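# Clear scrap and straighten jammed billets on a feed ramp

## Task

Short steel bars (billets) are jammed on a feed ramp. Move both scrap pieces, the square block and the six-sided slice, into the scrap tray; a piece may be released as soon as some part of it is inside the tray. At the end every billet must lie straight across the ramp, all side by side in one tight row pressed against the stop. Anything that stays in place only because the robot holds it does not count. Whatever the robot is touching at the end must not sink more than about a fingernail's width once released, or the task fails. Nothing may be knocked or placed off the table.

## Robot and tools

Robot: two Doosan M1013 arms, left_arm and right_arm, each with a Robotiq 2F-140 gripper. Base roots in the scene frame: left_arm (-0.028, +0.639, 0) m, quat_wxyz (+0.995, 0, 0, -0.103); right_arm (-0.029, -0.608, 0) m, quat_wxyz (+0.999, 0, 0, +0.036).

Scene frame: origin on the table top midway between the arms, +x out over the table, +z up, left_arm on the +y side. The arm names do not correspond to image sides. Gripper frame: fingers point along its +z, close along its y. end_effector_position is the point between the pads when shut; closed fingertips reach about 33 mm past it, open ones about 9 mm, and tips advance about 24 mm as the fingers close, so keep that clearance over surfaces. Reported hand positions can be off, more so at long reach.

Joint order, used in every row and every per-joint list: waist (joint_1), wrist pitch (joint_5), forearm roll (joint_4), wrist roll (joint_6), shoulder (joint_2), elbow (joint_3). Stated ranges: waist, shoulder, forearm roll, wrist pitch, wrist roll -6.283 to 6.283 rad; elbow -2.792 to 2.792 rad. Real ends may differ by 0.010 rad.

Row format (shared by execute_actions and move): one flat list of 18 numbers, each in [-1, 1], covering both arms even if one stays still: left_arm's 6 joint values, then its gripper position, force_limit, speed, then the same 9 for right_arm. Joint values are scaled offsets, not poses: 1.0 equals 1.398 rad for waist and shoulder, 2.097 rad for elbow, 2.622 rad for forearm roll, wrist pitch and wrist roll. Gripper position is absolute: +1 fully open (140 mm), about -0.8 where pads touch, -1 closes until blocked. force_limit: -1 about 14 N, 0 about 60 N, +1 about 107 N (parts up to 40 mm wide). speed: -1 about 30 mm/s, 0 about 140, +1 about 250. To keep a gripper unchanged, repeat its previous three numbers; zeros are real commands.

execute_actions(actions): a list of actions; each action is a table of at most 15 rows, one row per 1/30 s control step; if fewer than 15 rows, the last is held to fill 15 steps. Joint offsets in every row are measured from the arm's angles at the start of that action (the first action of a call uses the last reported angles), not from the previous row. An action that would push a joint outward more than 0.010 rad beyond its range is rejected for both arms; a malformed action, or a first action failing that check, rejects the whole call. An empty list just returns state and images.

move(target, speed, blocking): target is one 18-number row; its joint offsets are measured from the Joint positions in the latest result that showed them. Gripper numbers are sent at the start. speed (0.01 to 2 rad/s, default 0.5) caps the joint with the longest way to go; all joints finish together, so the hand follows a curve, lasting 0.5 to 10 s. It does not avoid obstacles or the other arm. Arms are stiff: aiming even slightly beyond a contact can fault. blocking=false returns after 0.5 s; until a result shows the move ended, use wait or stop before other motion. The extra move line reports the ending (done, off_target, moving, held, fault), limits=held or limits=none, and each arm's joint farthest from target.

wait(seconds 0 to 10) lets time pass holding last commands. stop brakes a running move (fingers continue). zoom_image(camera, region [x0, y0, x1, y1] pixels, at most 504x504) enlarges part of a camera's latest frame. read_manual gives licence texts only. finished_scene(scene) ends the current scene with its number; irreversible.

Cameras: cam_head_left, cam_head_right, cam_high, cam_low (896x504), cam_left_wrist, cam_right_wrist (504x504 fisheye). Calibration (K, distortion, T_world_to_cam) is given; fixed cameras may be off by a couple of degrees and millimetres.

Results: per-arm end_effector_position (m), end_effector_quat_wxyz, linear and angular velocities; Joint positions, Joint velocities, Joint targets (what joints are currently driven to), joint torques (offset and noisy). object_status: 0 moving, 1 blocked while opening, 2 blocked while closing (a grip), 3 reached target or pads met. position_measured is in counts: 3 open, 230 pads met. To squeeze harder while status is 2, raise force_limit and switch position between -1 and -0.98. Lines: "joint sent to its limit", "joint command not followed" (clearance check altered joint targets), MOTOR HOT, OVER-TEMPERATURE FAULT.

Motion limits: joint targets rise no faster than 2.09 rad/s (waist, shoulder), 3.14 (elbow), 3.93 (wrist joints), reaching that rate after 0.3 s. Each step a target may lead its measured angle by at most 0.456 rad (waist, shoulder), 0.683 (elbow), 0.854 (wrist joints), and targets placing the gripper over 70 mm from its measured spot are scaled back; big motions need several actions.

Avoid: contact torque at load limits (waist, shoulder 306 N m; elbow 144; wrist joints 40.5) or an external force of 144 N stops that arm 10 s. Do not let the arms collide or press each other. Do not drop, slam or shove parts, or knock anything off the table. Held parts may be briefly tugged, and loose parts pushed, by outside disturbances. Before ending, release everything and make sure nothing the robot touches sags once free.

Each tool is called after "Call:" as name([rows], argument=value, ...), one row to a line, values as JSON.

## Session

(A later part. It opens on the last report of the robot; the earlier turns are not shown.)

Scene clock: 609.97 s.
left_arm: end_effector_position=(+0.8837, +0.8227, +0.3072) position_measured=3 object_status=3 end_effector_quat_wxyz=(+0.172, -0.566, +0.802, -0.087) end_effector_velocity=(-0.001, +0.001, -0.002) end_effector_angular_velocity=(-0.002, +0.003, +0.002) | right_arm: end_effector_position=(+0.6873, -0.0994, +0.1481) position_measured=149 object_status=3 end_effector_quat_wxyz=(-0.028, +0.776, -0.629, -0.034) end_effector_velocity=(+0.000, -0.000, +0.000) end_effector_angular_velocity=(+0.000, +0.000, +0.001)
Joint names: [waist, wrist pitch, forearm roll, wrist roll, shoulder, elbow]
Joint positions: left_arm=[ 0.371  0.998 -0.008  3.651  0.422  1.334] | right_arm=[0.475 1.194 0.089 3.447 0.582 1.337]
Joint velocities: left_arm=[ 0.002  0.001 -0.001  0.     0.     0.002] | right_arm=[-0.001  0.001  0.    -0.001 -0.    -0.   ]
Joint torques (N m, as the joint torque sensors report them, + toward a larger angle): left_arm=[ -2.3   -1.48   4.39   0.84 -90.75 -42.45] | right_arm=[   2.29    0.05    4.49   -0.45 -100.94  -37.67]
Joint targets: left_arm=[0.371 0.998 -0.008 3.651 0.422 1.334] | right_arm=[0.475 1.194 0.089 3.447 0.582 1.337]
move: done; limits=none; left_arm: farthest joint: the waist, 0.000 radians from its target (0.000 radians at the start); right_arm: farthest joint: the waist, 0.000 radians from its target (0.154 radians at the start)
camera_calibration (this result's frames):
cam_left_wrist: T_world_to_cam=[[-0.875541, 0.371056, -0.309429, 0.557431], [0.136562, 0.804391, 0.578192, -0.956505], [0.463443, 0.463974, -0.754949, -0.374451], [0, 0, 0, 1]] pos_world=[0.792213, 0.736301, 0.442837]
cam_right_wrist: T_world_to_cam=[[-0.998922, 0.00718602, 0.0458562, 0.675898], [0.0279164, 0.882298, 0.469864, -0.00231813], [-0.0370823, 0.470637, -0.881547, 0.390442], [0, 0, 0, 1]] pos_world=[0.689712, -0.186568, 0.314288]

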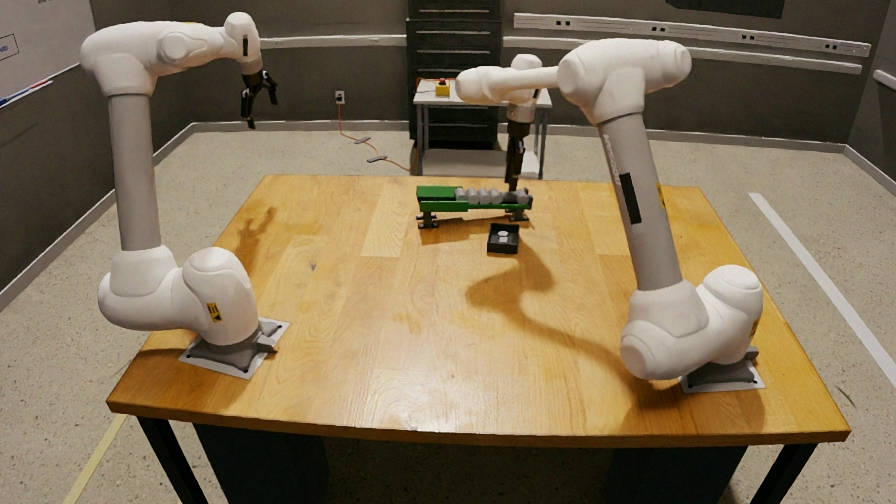

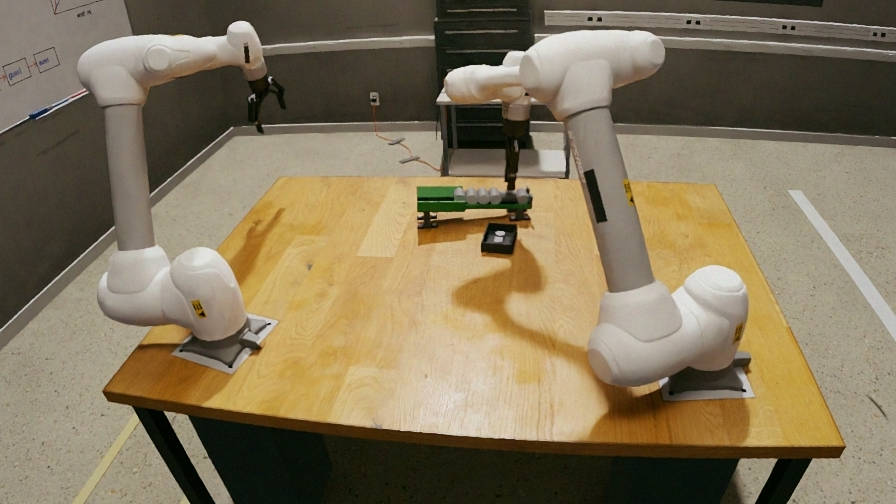

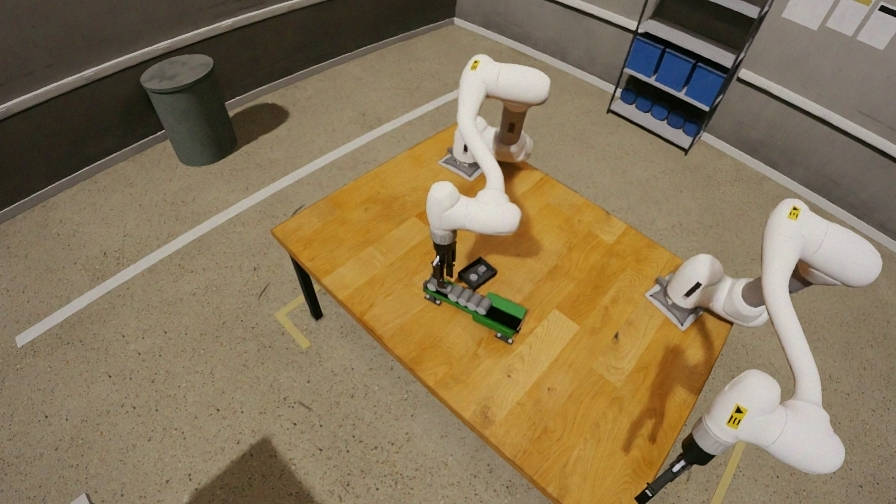

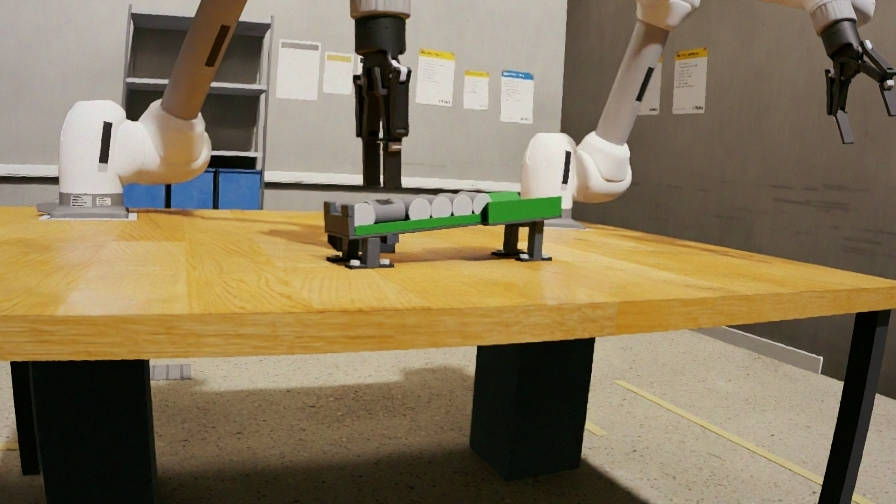

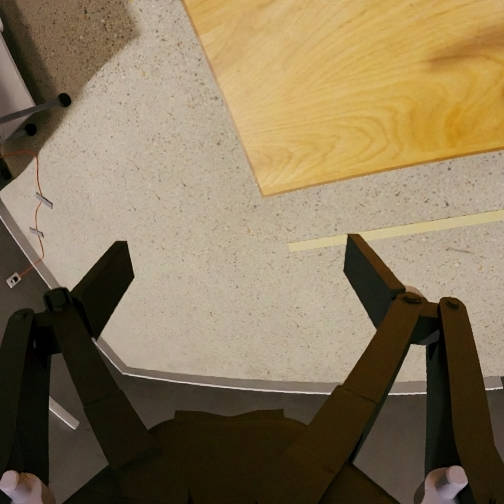

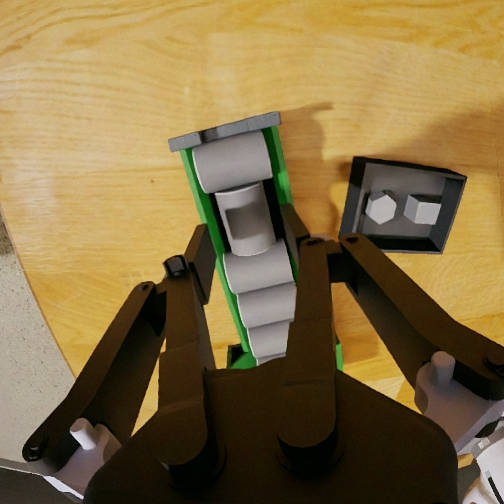

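Call:
execute_actions([
  [[0,0,0,0,0,0,1,0,0,0.00007,-0.00052,0.00002,-0.00001,0.00047,0.00034,-0.16,0,0],[0,0,0,0,0,0,1,0,0,0.00027,-0.00197,0.00007,-0.00005,0.00178,0.00127,-0.16,0,0],[0,0,0,0,0,0,1,0,0,0.00058,-0.00415,0.00015,-0.0001,0.00374,0.00268,-0.16,0,0],[0,0,0,0,0,0,1,0,0,0.00096,-0.00689,0.00025,-0.00016,0.00621,0.00445,-0.16,0,0],[0,0,0,0,0,0,1,0,0,0.00139,-0.00999,0.00037,-0.00023,0.00901,0.00646,-0.16,0,0],[0,0,0,0,0,0,1,0,0,0.00185,-0.01328,0.00049,-0.00031,0.01198,0.00858,-0.16,0,0],[0,0,0,0,0,0,1,0,0,0.00231,-0.01657,0.00061,-0.00038,0.01494,0.01071,-0.16,0,0],[0,0,0,0,0,0,1,0,0,0.00274,-0.01967,0.00073,-0.00045,0.01774,0.01272,-0.16,0,0],[0,0,0,0,0,0,1,0,0,0.00312,-0.02241,0.00083,-0.00051,0.02021,0.01449,-0.16,0,0],[0,0,0,0,0,0,1,0,0,0.00342,-0.02459,0.00091,-0.00056,0.02218,0.0159,-0.16,0,0],[0,0,0,0,0,0,1,0,0,0.00362,-0.02604,0.00096,-0.0006,0.02348,0.01683,-0.16,0,0],[0,0,0,0,0,0,1,0,0,0.0037,-0.02656,0.00098,-0.00061,0.02396,0.01717,-0.16,0,0],[0,0,0,0,0,0,1,0,0,0.0037,-0.02656,0.00098,-0.00061,0.02396,0.01717,-0.16,0,0],[0,0,0,0,0,0,1,0,0,0.0037,-0.02656,0.00098,-0.00061,0.02396,0.01717,-1,0.4,-0.7],[0,0,0,0,0,0,1,0,0,0.0037,-0.02656,0.00098,-0.00061,0.02396,0.01717,-1,0.4,-0.7]],
])

Call:
wait(seconds=0.6)

Scene clock: 672.07 s.
left_arm: end_effector_position=(+0.8837, +0.8227, +0.3072) position_measured=3 object_status=3 end_effector_quat_wxyz=(+0.172, -0.566, +0.802, -0.087) end_effector_velocity=(+0.001, -0.001, +0.001) end_effector_angular_velocity=(+0.001, -0.002, -0.001) | right_arm: end_effector_position=(+0.6870, -0.0944, +0.1006) position_measured=150 object_status=0 end_effector_quat_wxyz=(-0.028, +0.776, -0.629, -0.034) end_effector_velocity=(+0.001, +0.002, -0.003) end_effector_angular_velocity=(+0.004, -0.005, -0.001)
Joint names: [waist, wrist pitch, forearm roll, wrist roll, shoulder, elbow]
Joint positions: left_arm=[ 0.371  0.998 -0.008  3.651  0.422  1.334] | right_arm=[0.48  1.125 0.092 3.446 0.616 1.373]
Joint velocities: left_arm=[-0.001 -0.001  0.    -0.    -0.    -0.   ] | right_arm=[ 0.001 -0.01   0.001  0.001  0.002  0.002]
Joint torques (N m, as the joint torque sensors report them, + toward a larger angle): left_arm=[ -1.69  -1.52   4.53   1.01 -91.18 -42.2 ] | right_arm=[   2.02   -0.14    4.72   -0.46 -104.33  -37.34]
Joint targets: left_arm=[0.371 0.998 -0.008 3.651 0.422 1.334] | right_arm=[0.480 1.124 0.092 3.446 0.616 1.373]
camera_calibration (this result's frames):
cam_left_wrist: T_world_to_cam=[[-0.875541, 0.371056, -0.309428, 0.557431], [0.136562, 0.804391, 0.578192, -0.956505], [0.463443, 0.463974, -0.754949, -0.374451], [0, 0, 0, 1]] pos_world=[0.792213, 0.736301, 0.442837]
cam_right_wrist: T_world_to_cam=[[-0.998919, 0.00725097, 0.0459071, 0.677788], [0.0279972, 0.882303, 0.469848, 0.0154851], [-0.0370971, 0.470626, -0.881553, 0.346228], [0, 0, 0, 1]] pos_world=[0.689466, -0.181521, 0.266827]

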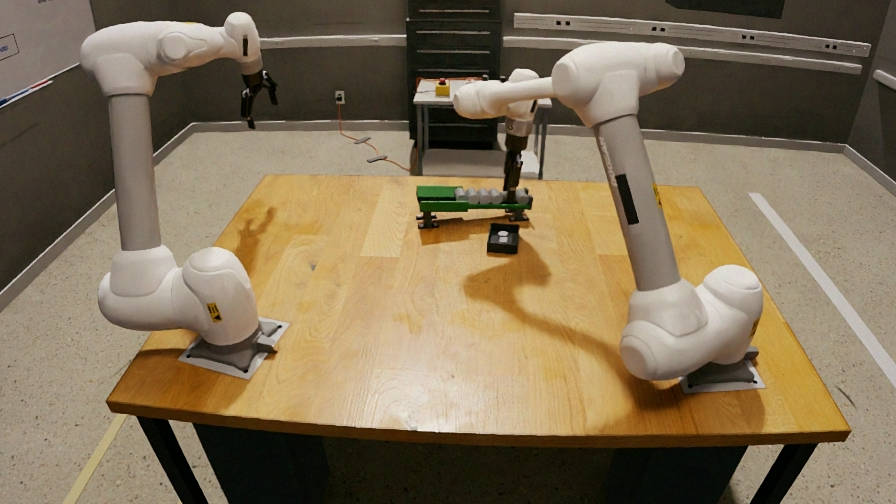

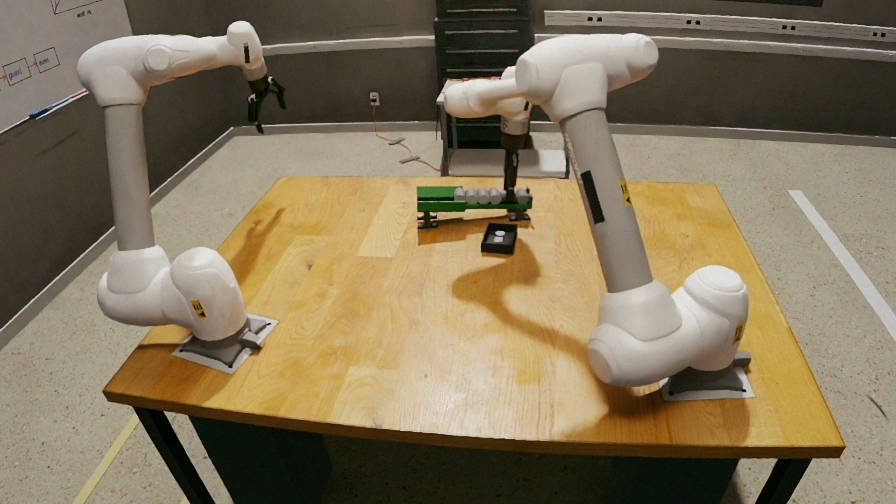

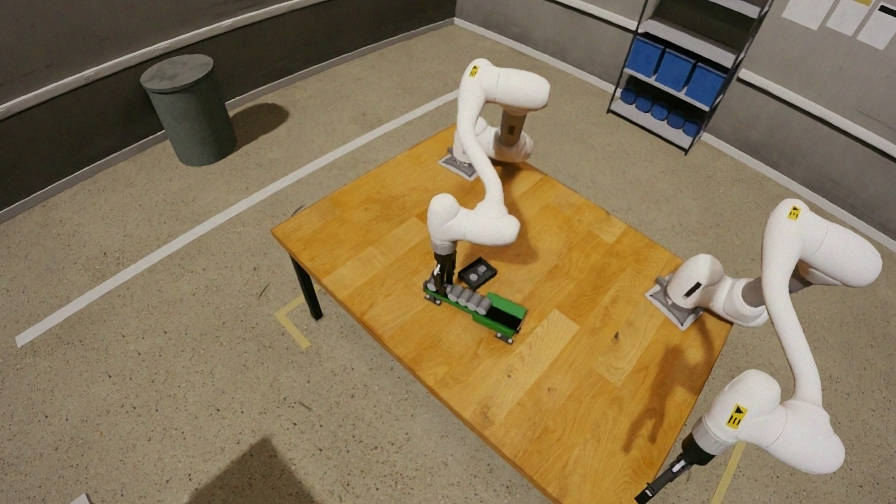

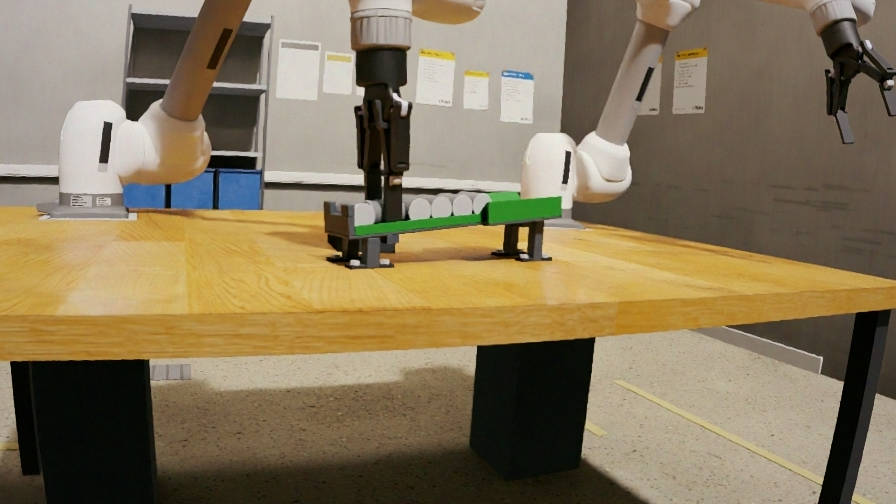

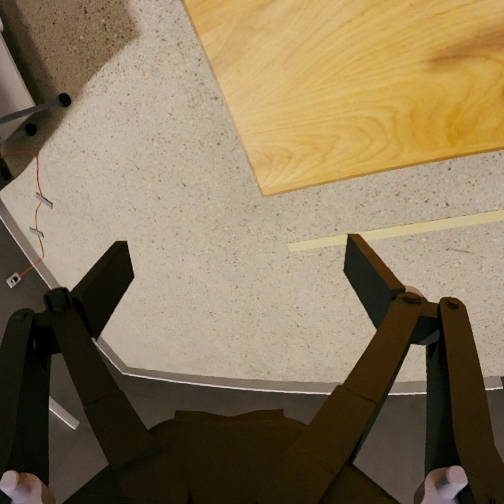

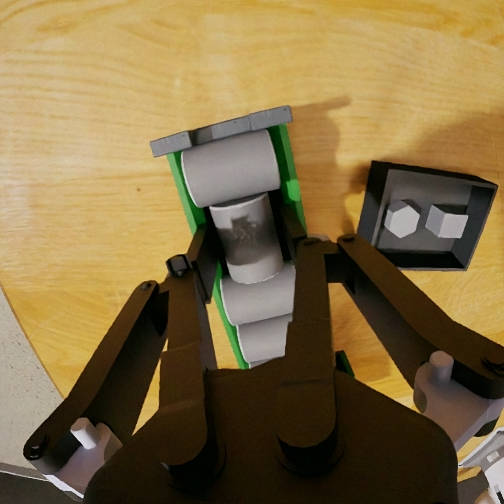

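Scene clock: 672.67 s.
left_arm: end_effector_position=(+0.8837, +0.8227, +0.3072) position_measured=3 object_status=3 end_effector_quat_wxyz=(+0.172, -0.566, +0.802, -0.087) end_effector_velocity=(-0.000, -0.000, +0.000) end_effector_angular_velocity=(-0.000, +0.000, -0.000) | right_arm: end_effector_position=(+0.6870, -0.0943, +0.1004) position_measured=176 object_status=2 end_effector_quat_wxyz=(-0.028, +0.776, -0.629, -0.034) end_effector_velocity=(+0.000, -0.000, -0.000) end_effector_angular_velocity=(-0.001, -0.000, +0.001)
Joint names: [waist, wrist pitch, forearm roll, wrist roll, shoulder, elbow]
Joint positions: left_arm=[ 0.371  0.998 -0.008  3.651  0.422  1.334] | right_arm=[0.48  1.124 0.092 3.446 0.616 1.373]
Joint velocities: left_arm=[-0.     0.001 -0.     0.    -0.     0.   ] | right_arm=[ 0.     0.    -0.001 -0.001  0.001 -0.   ]
Joint torques (N m, as the joint torque sensors report them, + toward a larger angle): left_arm=[ -3.02  -1.58   4.33   0.95 -91.7  -42.42] | right_arm=[  3.61  -1.3    4.66  -0.22 -84.83 -28.61]
Joint targets: left_arm=[0.371 0.998 -0.008 3.651 0.422 1.334] | right_arm=[0.480 1.124 0.092 3.446 0.616 1.373]
wait: 0.60 s; at rest by 0.43 s
camera_calibration (this result's frames):
cam_left_wrist: T_world_to_cam=[[-0.875541, 0.371056, -0.309429, 0.557431], [0.136562, 0.804391, 0.578192, -0.956505], [0.463443, 0.463974, -0.754949, -0.374451], [0, 0, 0, 1]] pos_world=[0.792212, 0.736301, 0.442838]
cam_right_wrist: T_world_to_cam=[[-0.998923, 0.00720541, 0.0458393, 0.677795], [0.0279268, 0.882282, 0.469893, 0.0155698], [-0.0370574, 0.470667, -0.881532, 0.345987], [0, 0, 0, 1]] pos_world=[0.689451, -0.181465, 0.266613]

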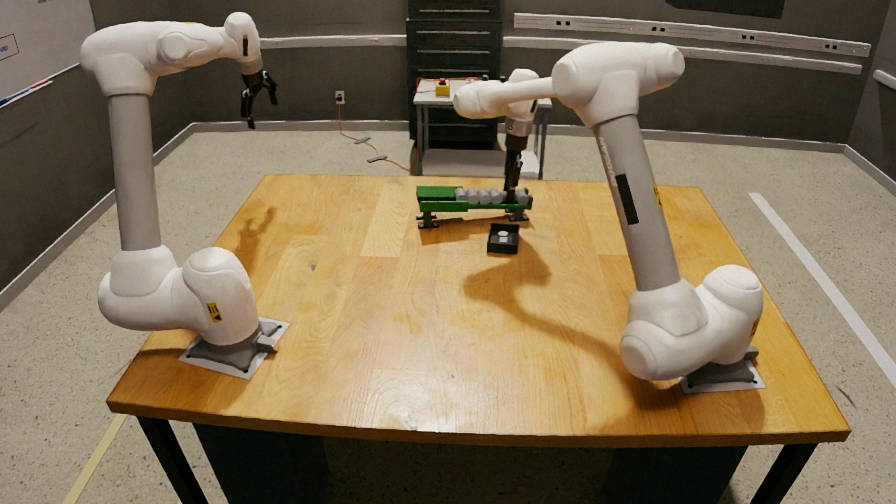

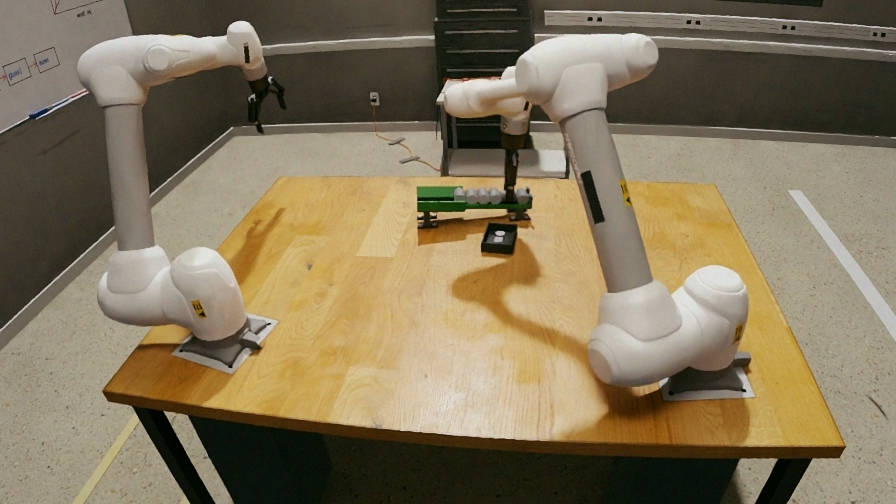

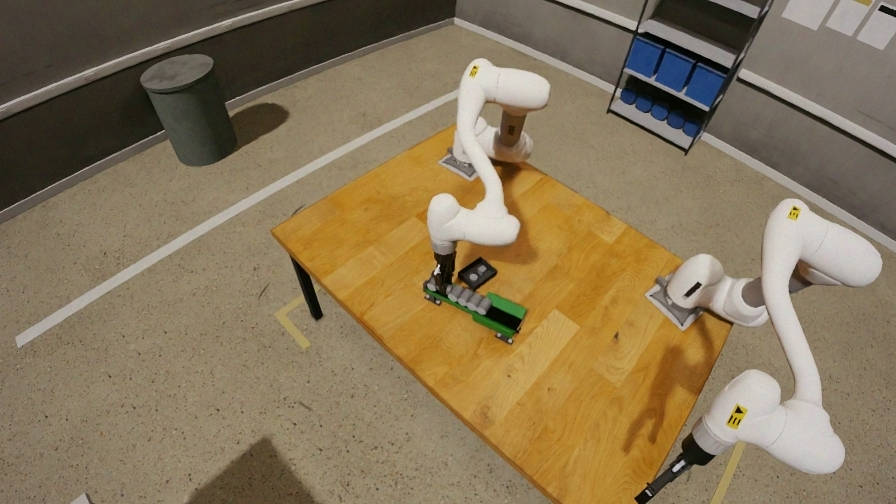

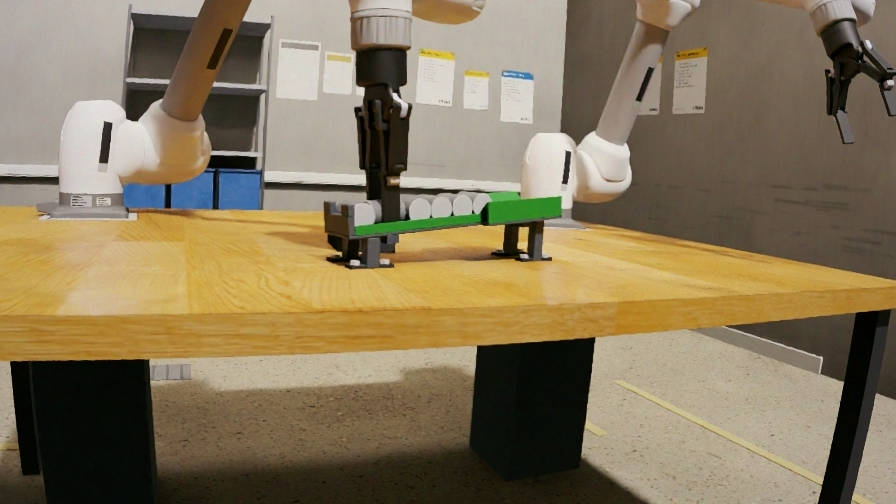

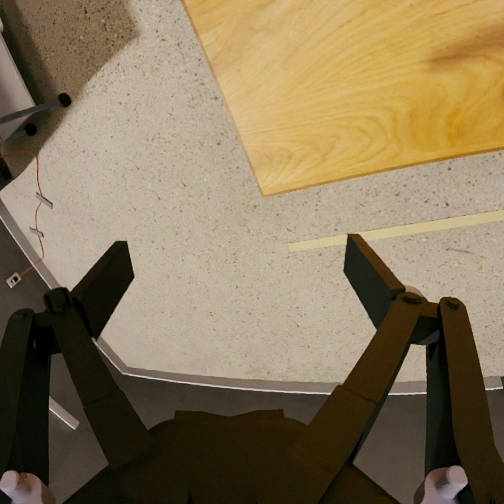

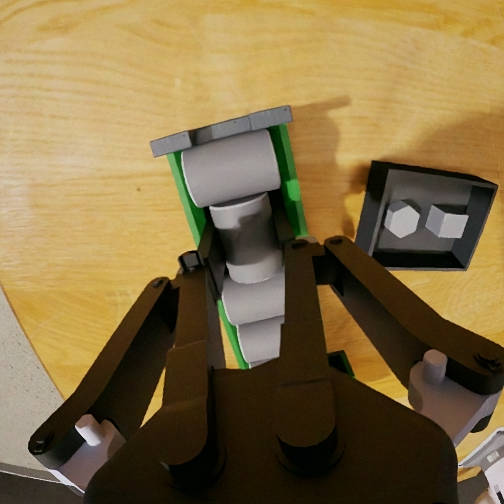

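Call:
execute_actions(actions=[])

Scene clock: 705.87 s.
left_arm: end_effector_position=(+0.8837, +0.8227, +0.3072) position_measured=3 object_status=3 end_effector_quat_wxyz=(+0.172, -0.566, +0.802, -0.087) end_effector_velocity=(+0.001, -0.001, +0.002) end_effector_angular_velocity=(+0.001, -0.004, -0.001) | right_arm: end_effector_position=(+0.6870, -0.0943, +0.1004) position_measured=176 object_status=2 end_effector_quat_wxyz=(-0.028, +0.776, -0.629, -0.034) end_effector_velocity=(+0.001, -0.000, +0.002) end_effector_angular_velocity=(+0.001, -0.003, +0.000)
Joint names: [waist, wrist pitch, forearm roll, wrist roll, shoulder, elbow]
Joint positions: left_arm=[ 0.371  0.998 -0.008  3.651  0.422  1.334] | right_arm=[0.48  1.124 0.092 3.446 0.616 1.373]
Joint velocities: left_arm=[-0.001 -0.001 -0.     0.    -0.001 -0.002] | right_arm=[-0.    -0.    -0.001 -0.001 -0.001 -0.001]
Joint torques (N m, as the joint torque sensors report them, + toward a larger angle): left_arm=[ -2.4   -1.53   4.36   0.98 -90.36 -42.09] | right_arm=[  3.64  -1.39   4.52  -0.39 -80.36 -26.84]
Joint targets: left_arm=[0.371 0.998 -0.008 3.651 0.422 1.334] | right_arm=[0.480 1.124 0.092 3.446 0.616 1.373]
camera_calibration (this result's frames):
cam_left_wrist: T_world_to_cam=[[-0.875541, 0.371056, -0.309429, 0.557431], [0.136562, 0.804391, 0.578192, -0.956505], [0.463443, 0.463974, -0.754949, -0.374451], [0, 0, 0, 1]] pos_world=[0.792212, 0.736301, 0.442838]
cam_right_wrist: T_world_to_cam=[[-0.998922, 0.00719184, 0.0458698, 0.677784], [0.0279269, 0.88231, 0.469839, 0.0156215], [-0.0370924, 0.470613, -0.88156, 0.345959], [0, 0, 0, 1]] pos_world=[0.689449, -0.18147, 0.266554]

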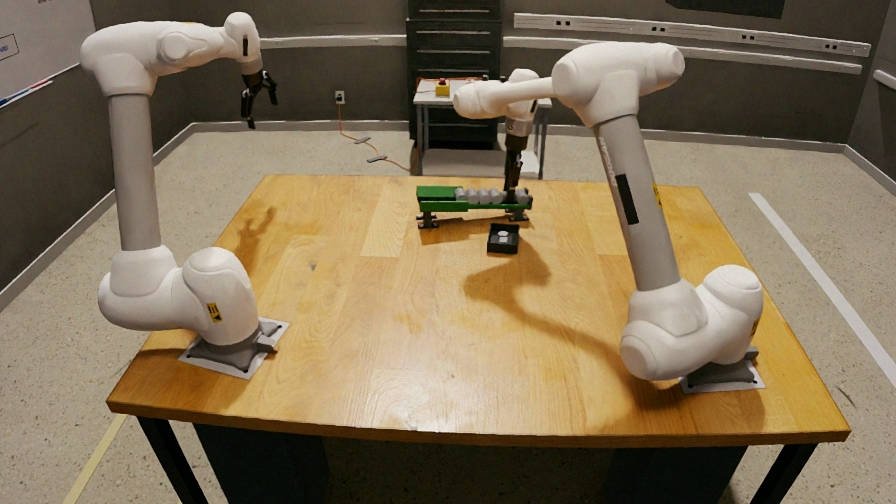

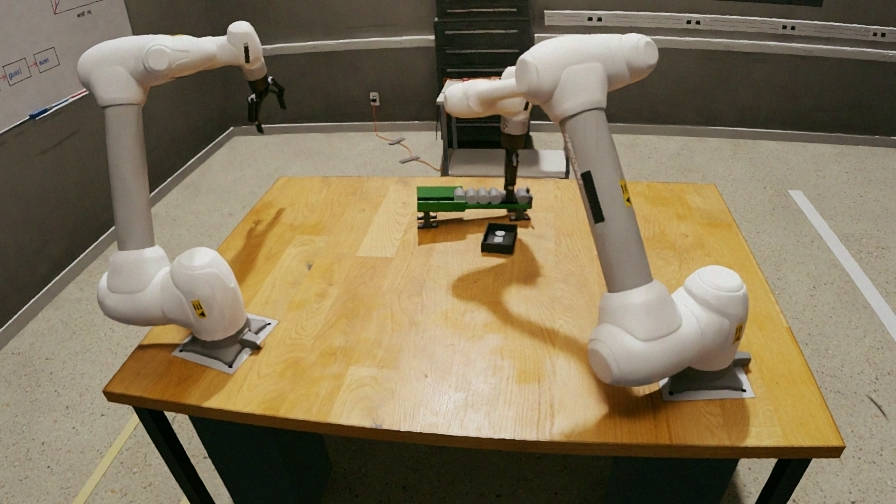

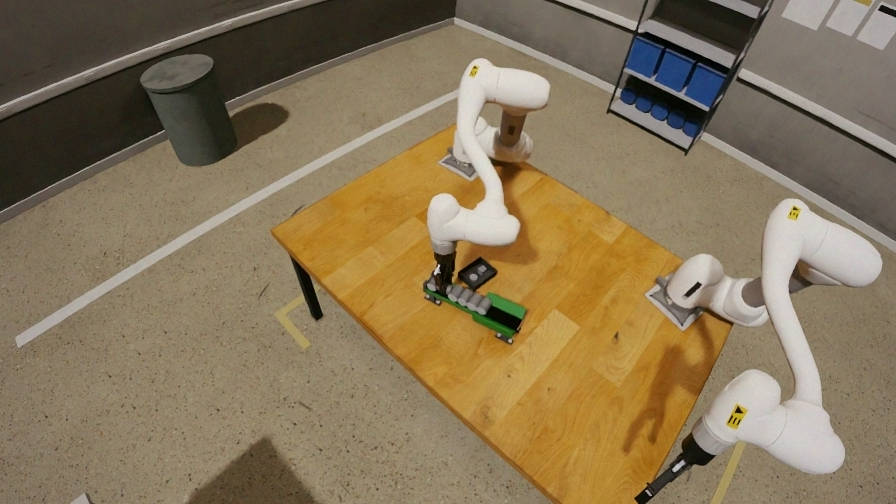

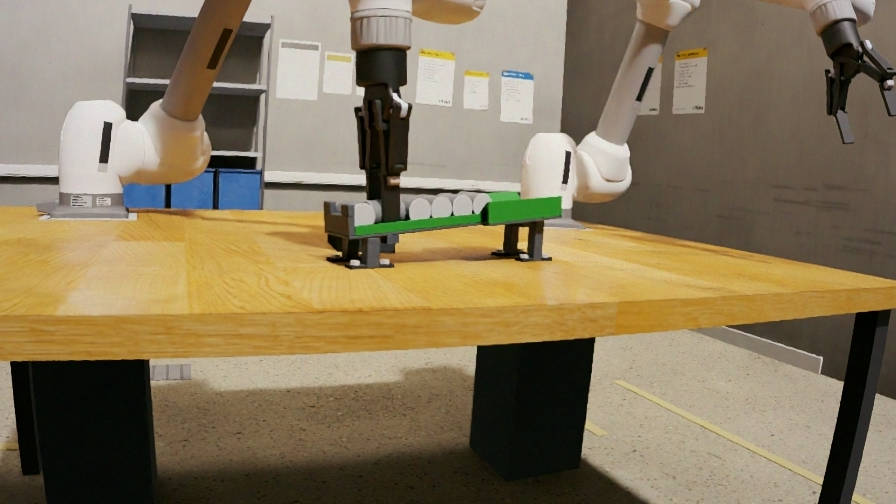

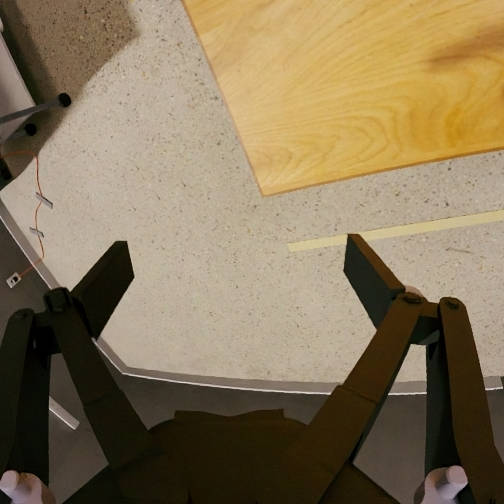

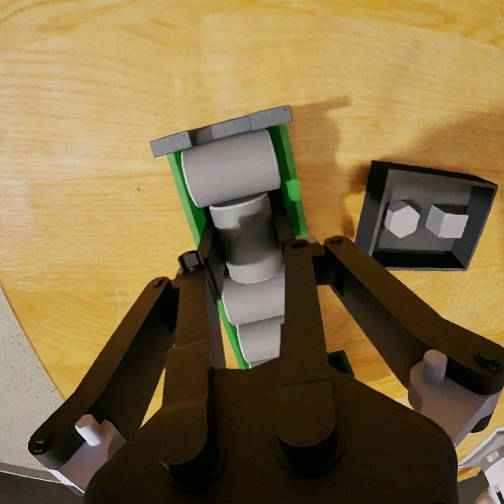

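Call:
move(target=[0,0,0,0,0,0,1,0,0, -0.004403,0.036773,-0.001314,0.001188,-0.030052,-0.025886,-1,0.4,-0.7], speed=0.09)

Scene clock: 800.43 s.
left_arm: end_effector_position=(+0.8837, +0.8227, +0.3072) position_measured=3 object_status=3 end_effector_quat_wxyz=(+0.172, -0.566, +0.802, -0.087) end_effector_velocity=(+0.001, -0.002, +0.001) end_effector_angular_velocity=(+0.000, -0.001, -0.003) | right_arm: end_effector_position=(+0.6882, -0.0999, +0.1651) position_measured=176 object_status=2 end_effector_quat_wxyz=(-0.028, +0.776, -0.629, -0.034) end_effector_velocity=(+0.001, +0.001, +0.002) end_effector_angular_velocity=(+0.002, -0.004, -0.001)
Joint names: [waist, wrist pitch, forearm roll, wrist roll, shoulder, elbow]
Joint positions: left_arm=[ 0.371  0.998 -0.008  3.651  0.422  1.334] | right_arm=[0.474 1.221 0.088 3.449 0.574 1.319]
Joint velocities: left_arm=[-0.003 -0.    -0.    -0.    -0.    -0.   ] | right_arm=[-0.    -0.001 -0.     0.001 -0.001 -0.002]
Joint torques (N m, as the joint torque sensors report them, + toward a larger angle): left_arm=[ -2.29  -1.45   4.4    0.9  -91.81 -42.43] | right_arm=[   2.08   -0.1     4.57   -0.35 -104.55  -41.1 ]
Joint targets: left_arm=[0.371 0.998 -0.008 3.651 0.422 1.334] | right_arm=[0.474 1.221 0.088 3.449 0.574 1.319]
move: done; limits=none; left_arm: farthest joint: the waist, 0.000 radians from its target (0.000 radians at the start); right_arm: farthest joint: the waist, 0.000 radians from its target (0.006 radians at the start)
camera_calibration (this result's frames):
cam_left_wrist: T_world_to_cam=[[-0.875541, 0.371057, -0.309428, 0.557431], [0.136562, 0.804391, 0.578192, -0.956505], [0.463443, 0.463974, -0.754949, -0.374451], [0, 0, 0, 1]] pos_world=[0.792213, 0.736301, 0.442837]
cam_right_wrist: T_world_to_cam=[[-0.998922, 0.00713475, 0.0458736, 0.676011], [0.027878, 0.882316, 0.469831, -0.009891], [-0.0371229, 0.470603, -0.881564, 0.405697], [0, 0, 0, 1]] pos_world=[0.690618, -0.187018, 0.331284]

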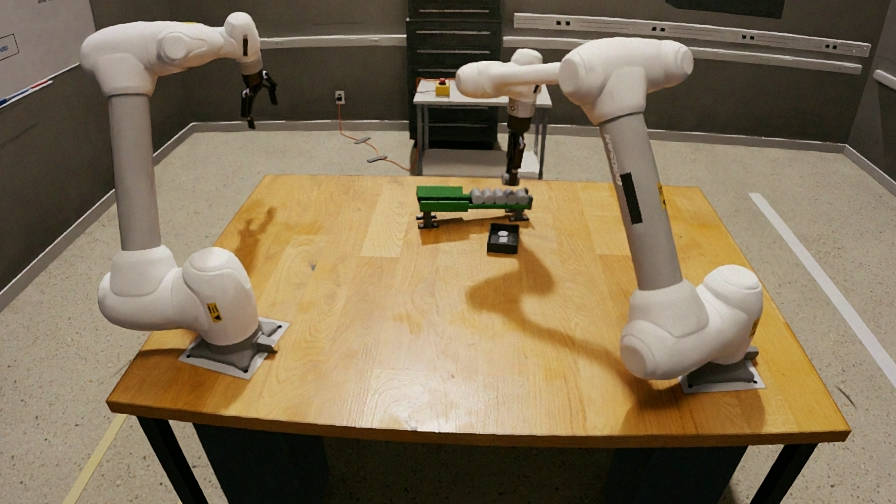

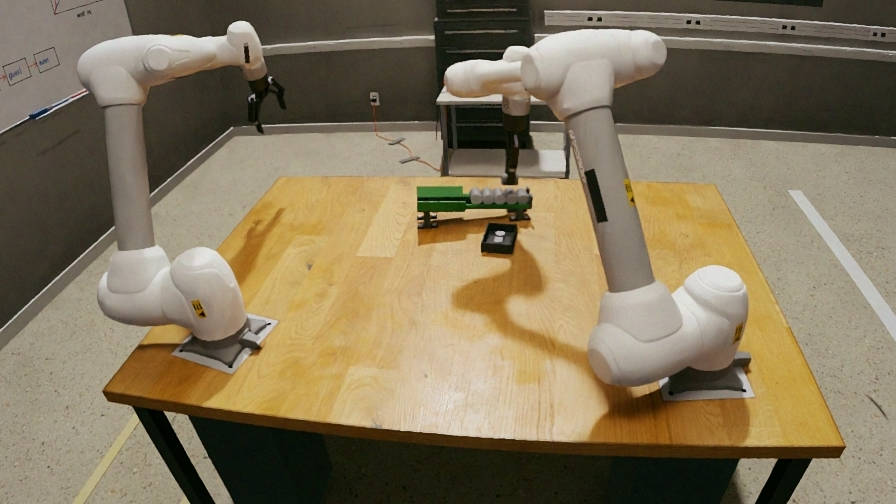

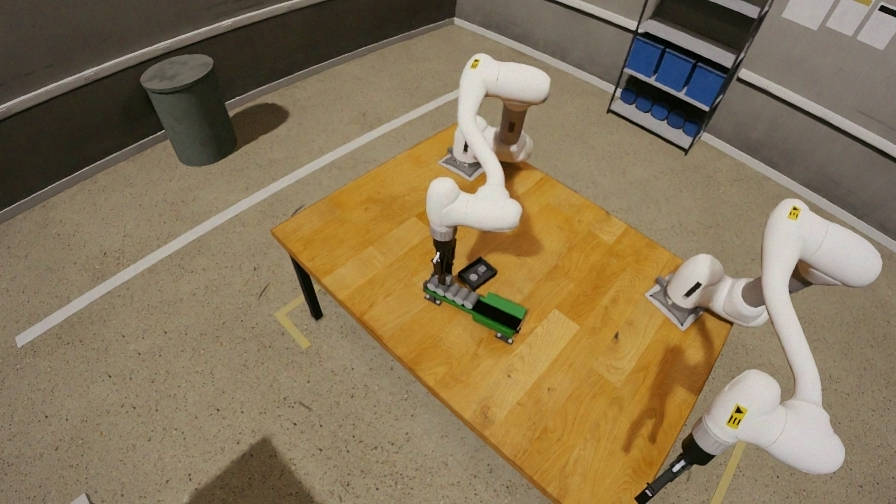

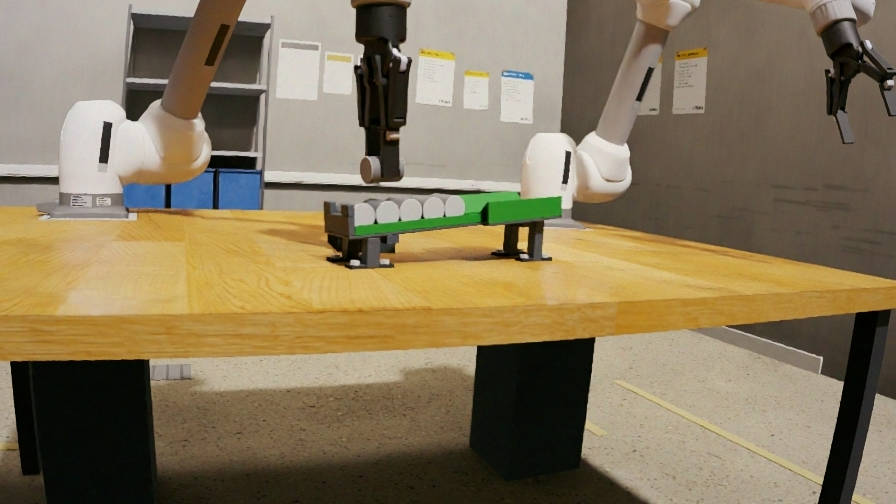

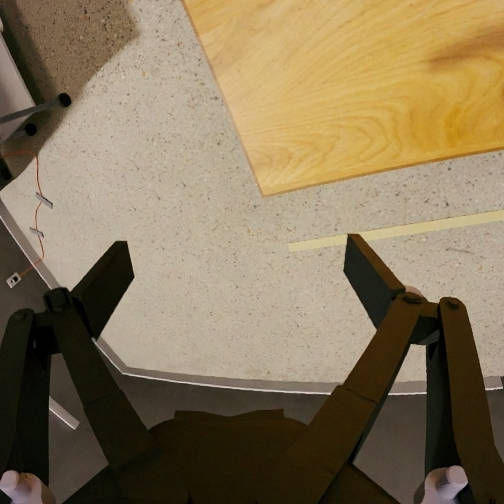

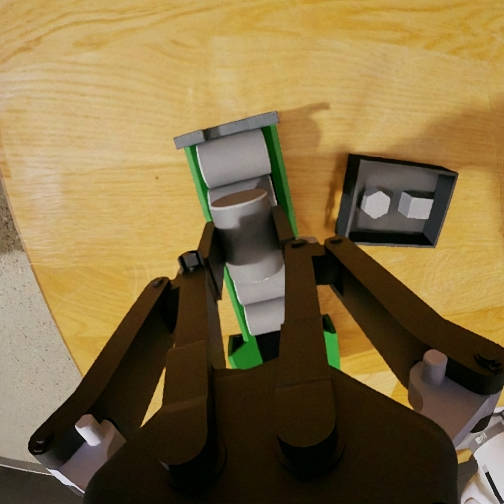

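Call:
zoom_image(camera="cam_low", region=[310, 120, 580, 280])

Call:
zoom_image(camera="cam_head_right", region=[400, 140, 560, 240])

Region (310, 120, 580, 280) of cam_low's 896x504 image, scaled by 1.867, with more detail than that image has; it fills the top 299 rows of this view, and the rest is white.

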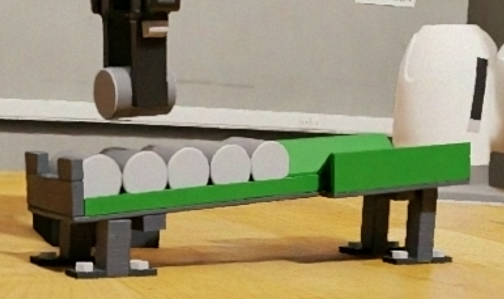

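Region (400, 140, 560, 240) of cam_head_right's 896x504 image, scaled by 3.150, with more detail than that image has; it fills the top 315 rows of this view, and the rest is white.

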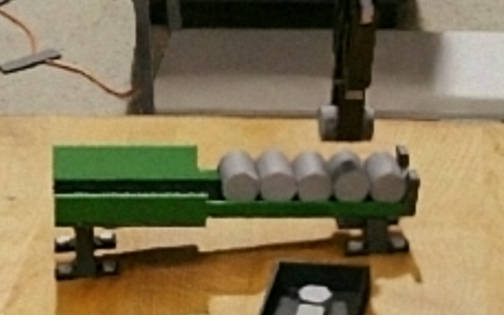

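Call:
zoom_image(camera="cam_right_wrist", region=[180, 170, 320, 310])

Region (180, 170, 320, 310) of cam_right_wrist's 504x504 image, scaled by 3.600, with more detail than that image has.

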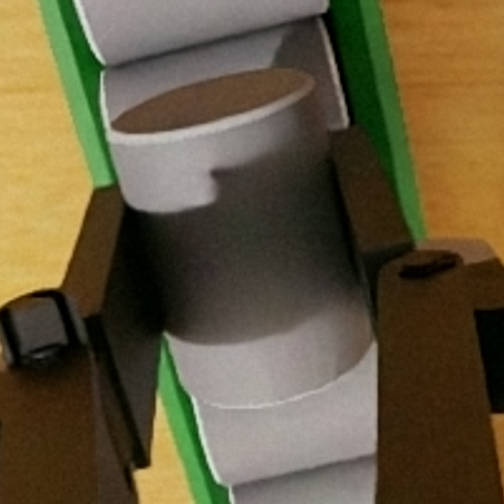

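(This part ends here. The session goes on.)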